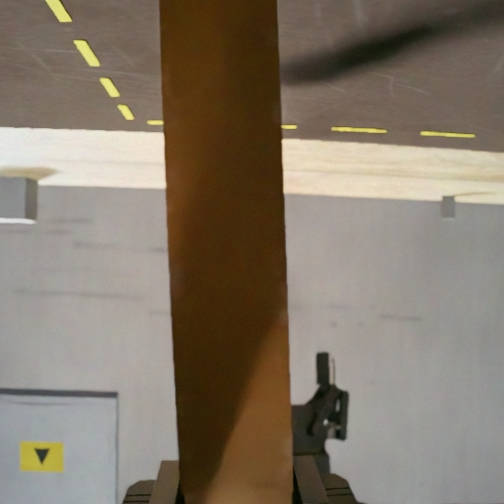

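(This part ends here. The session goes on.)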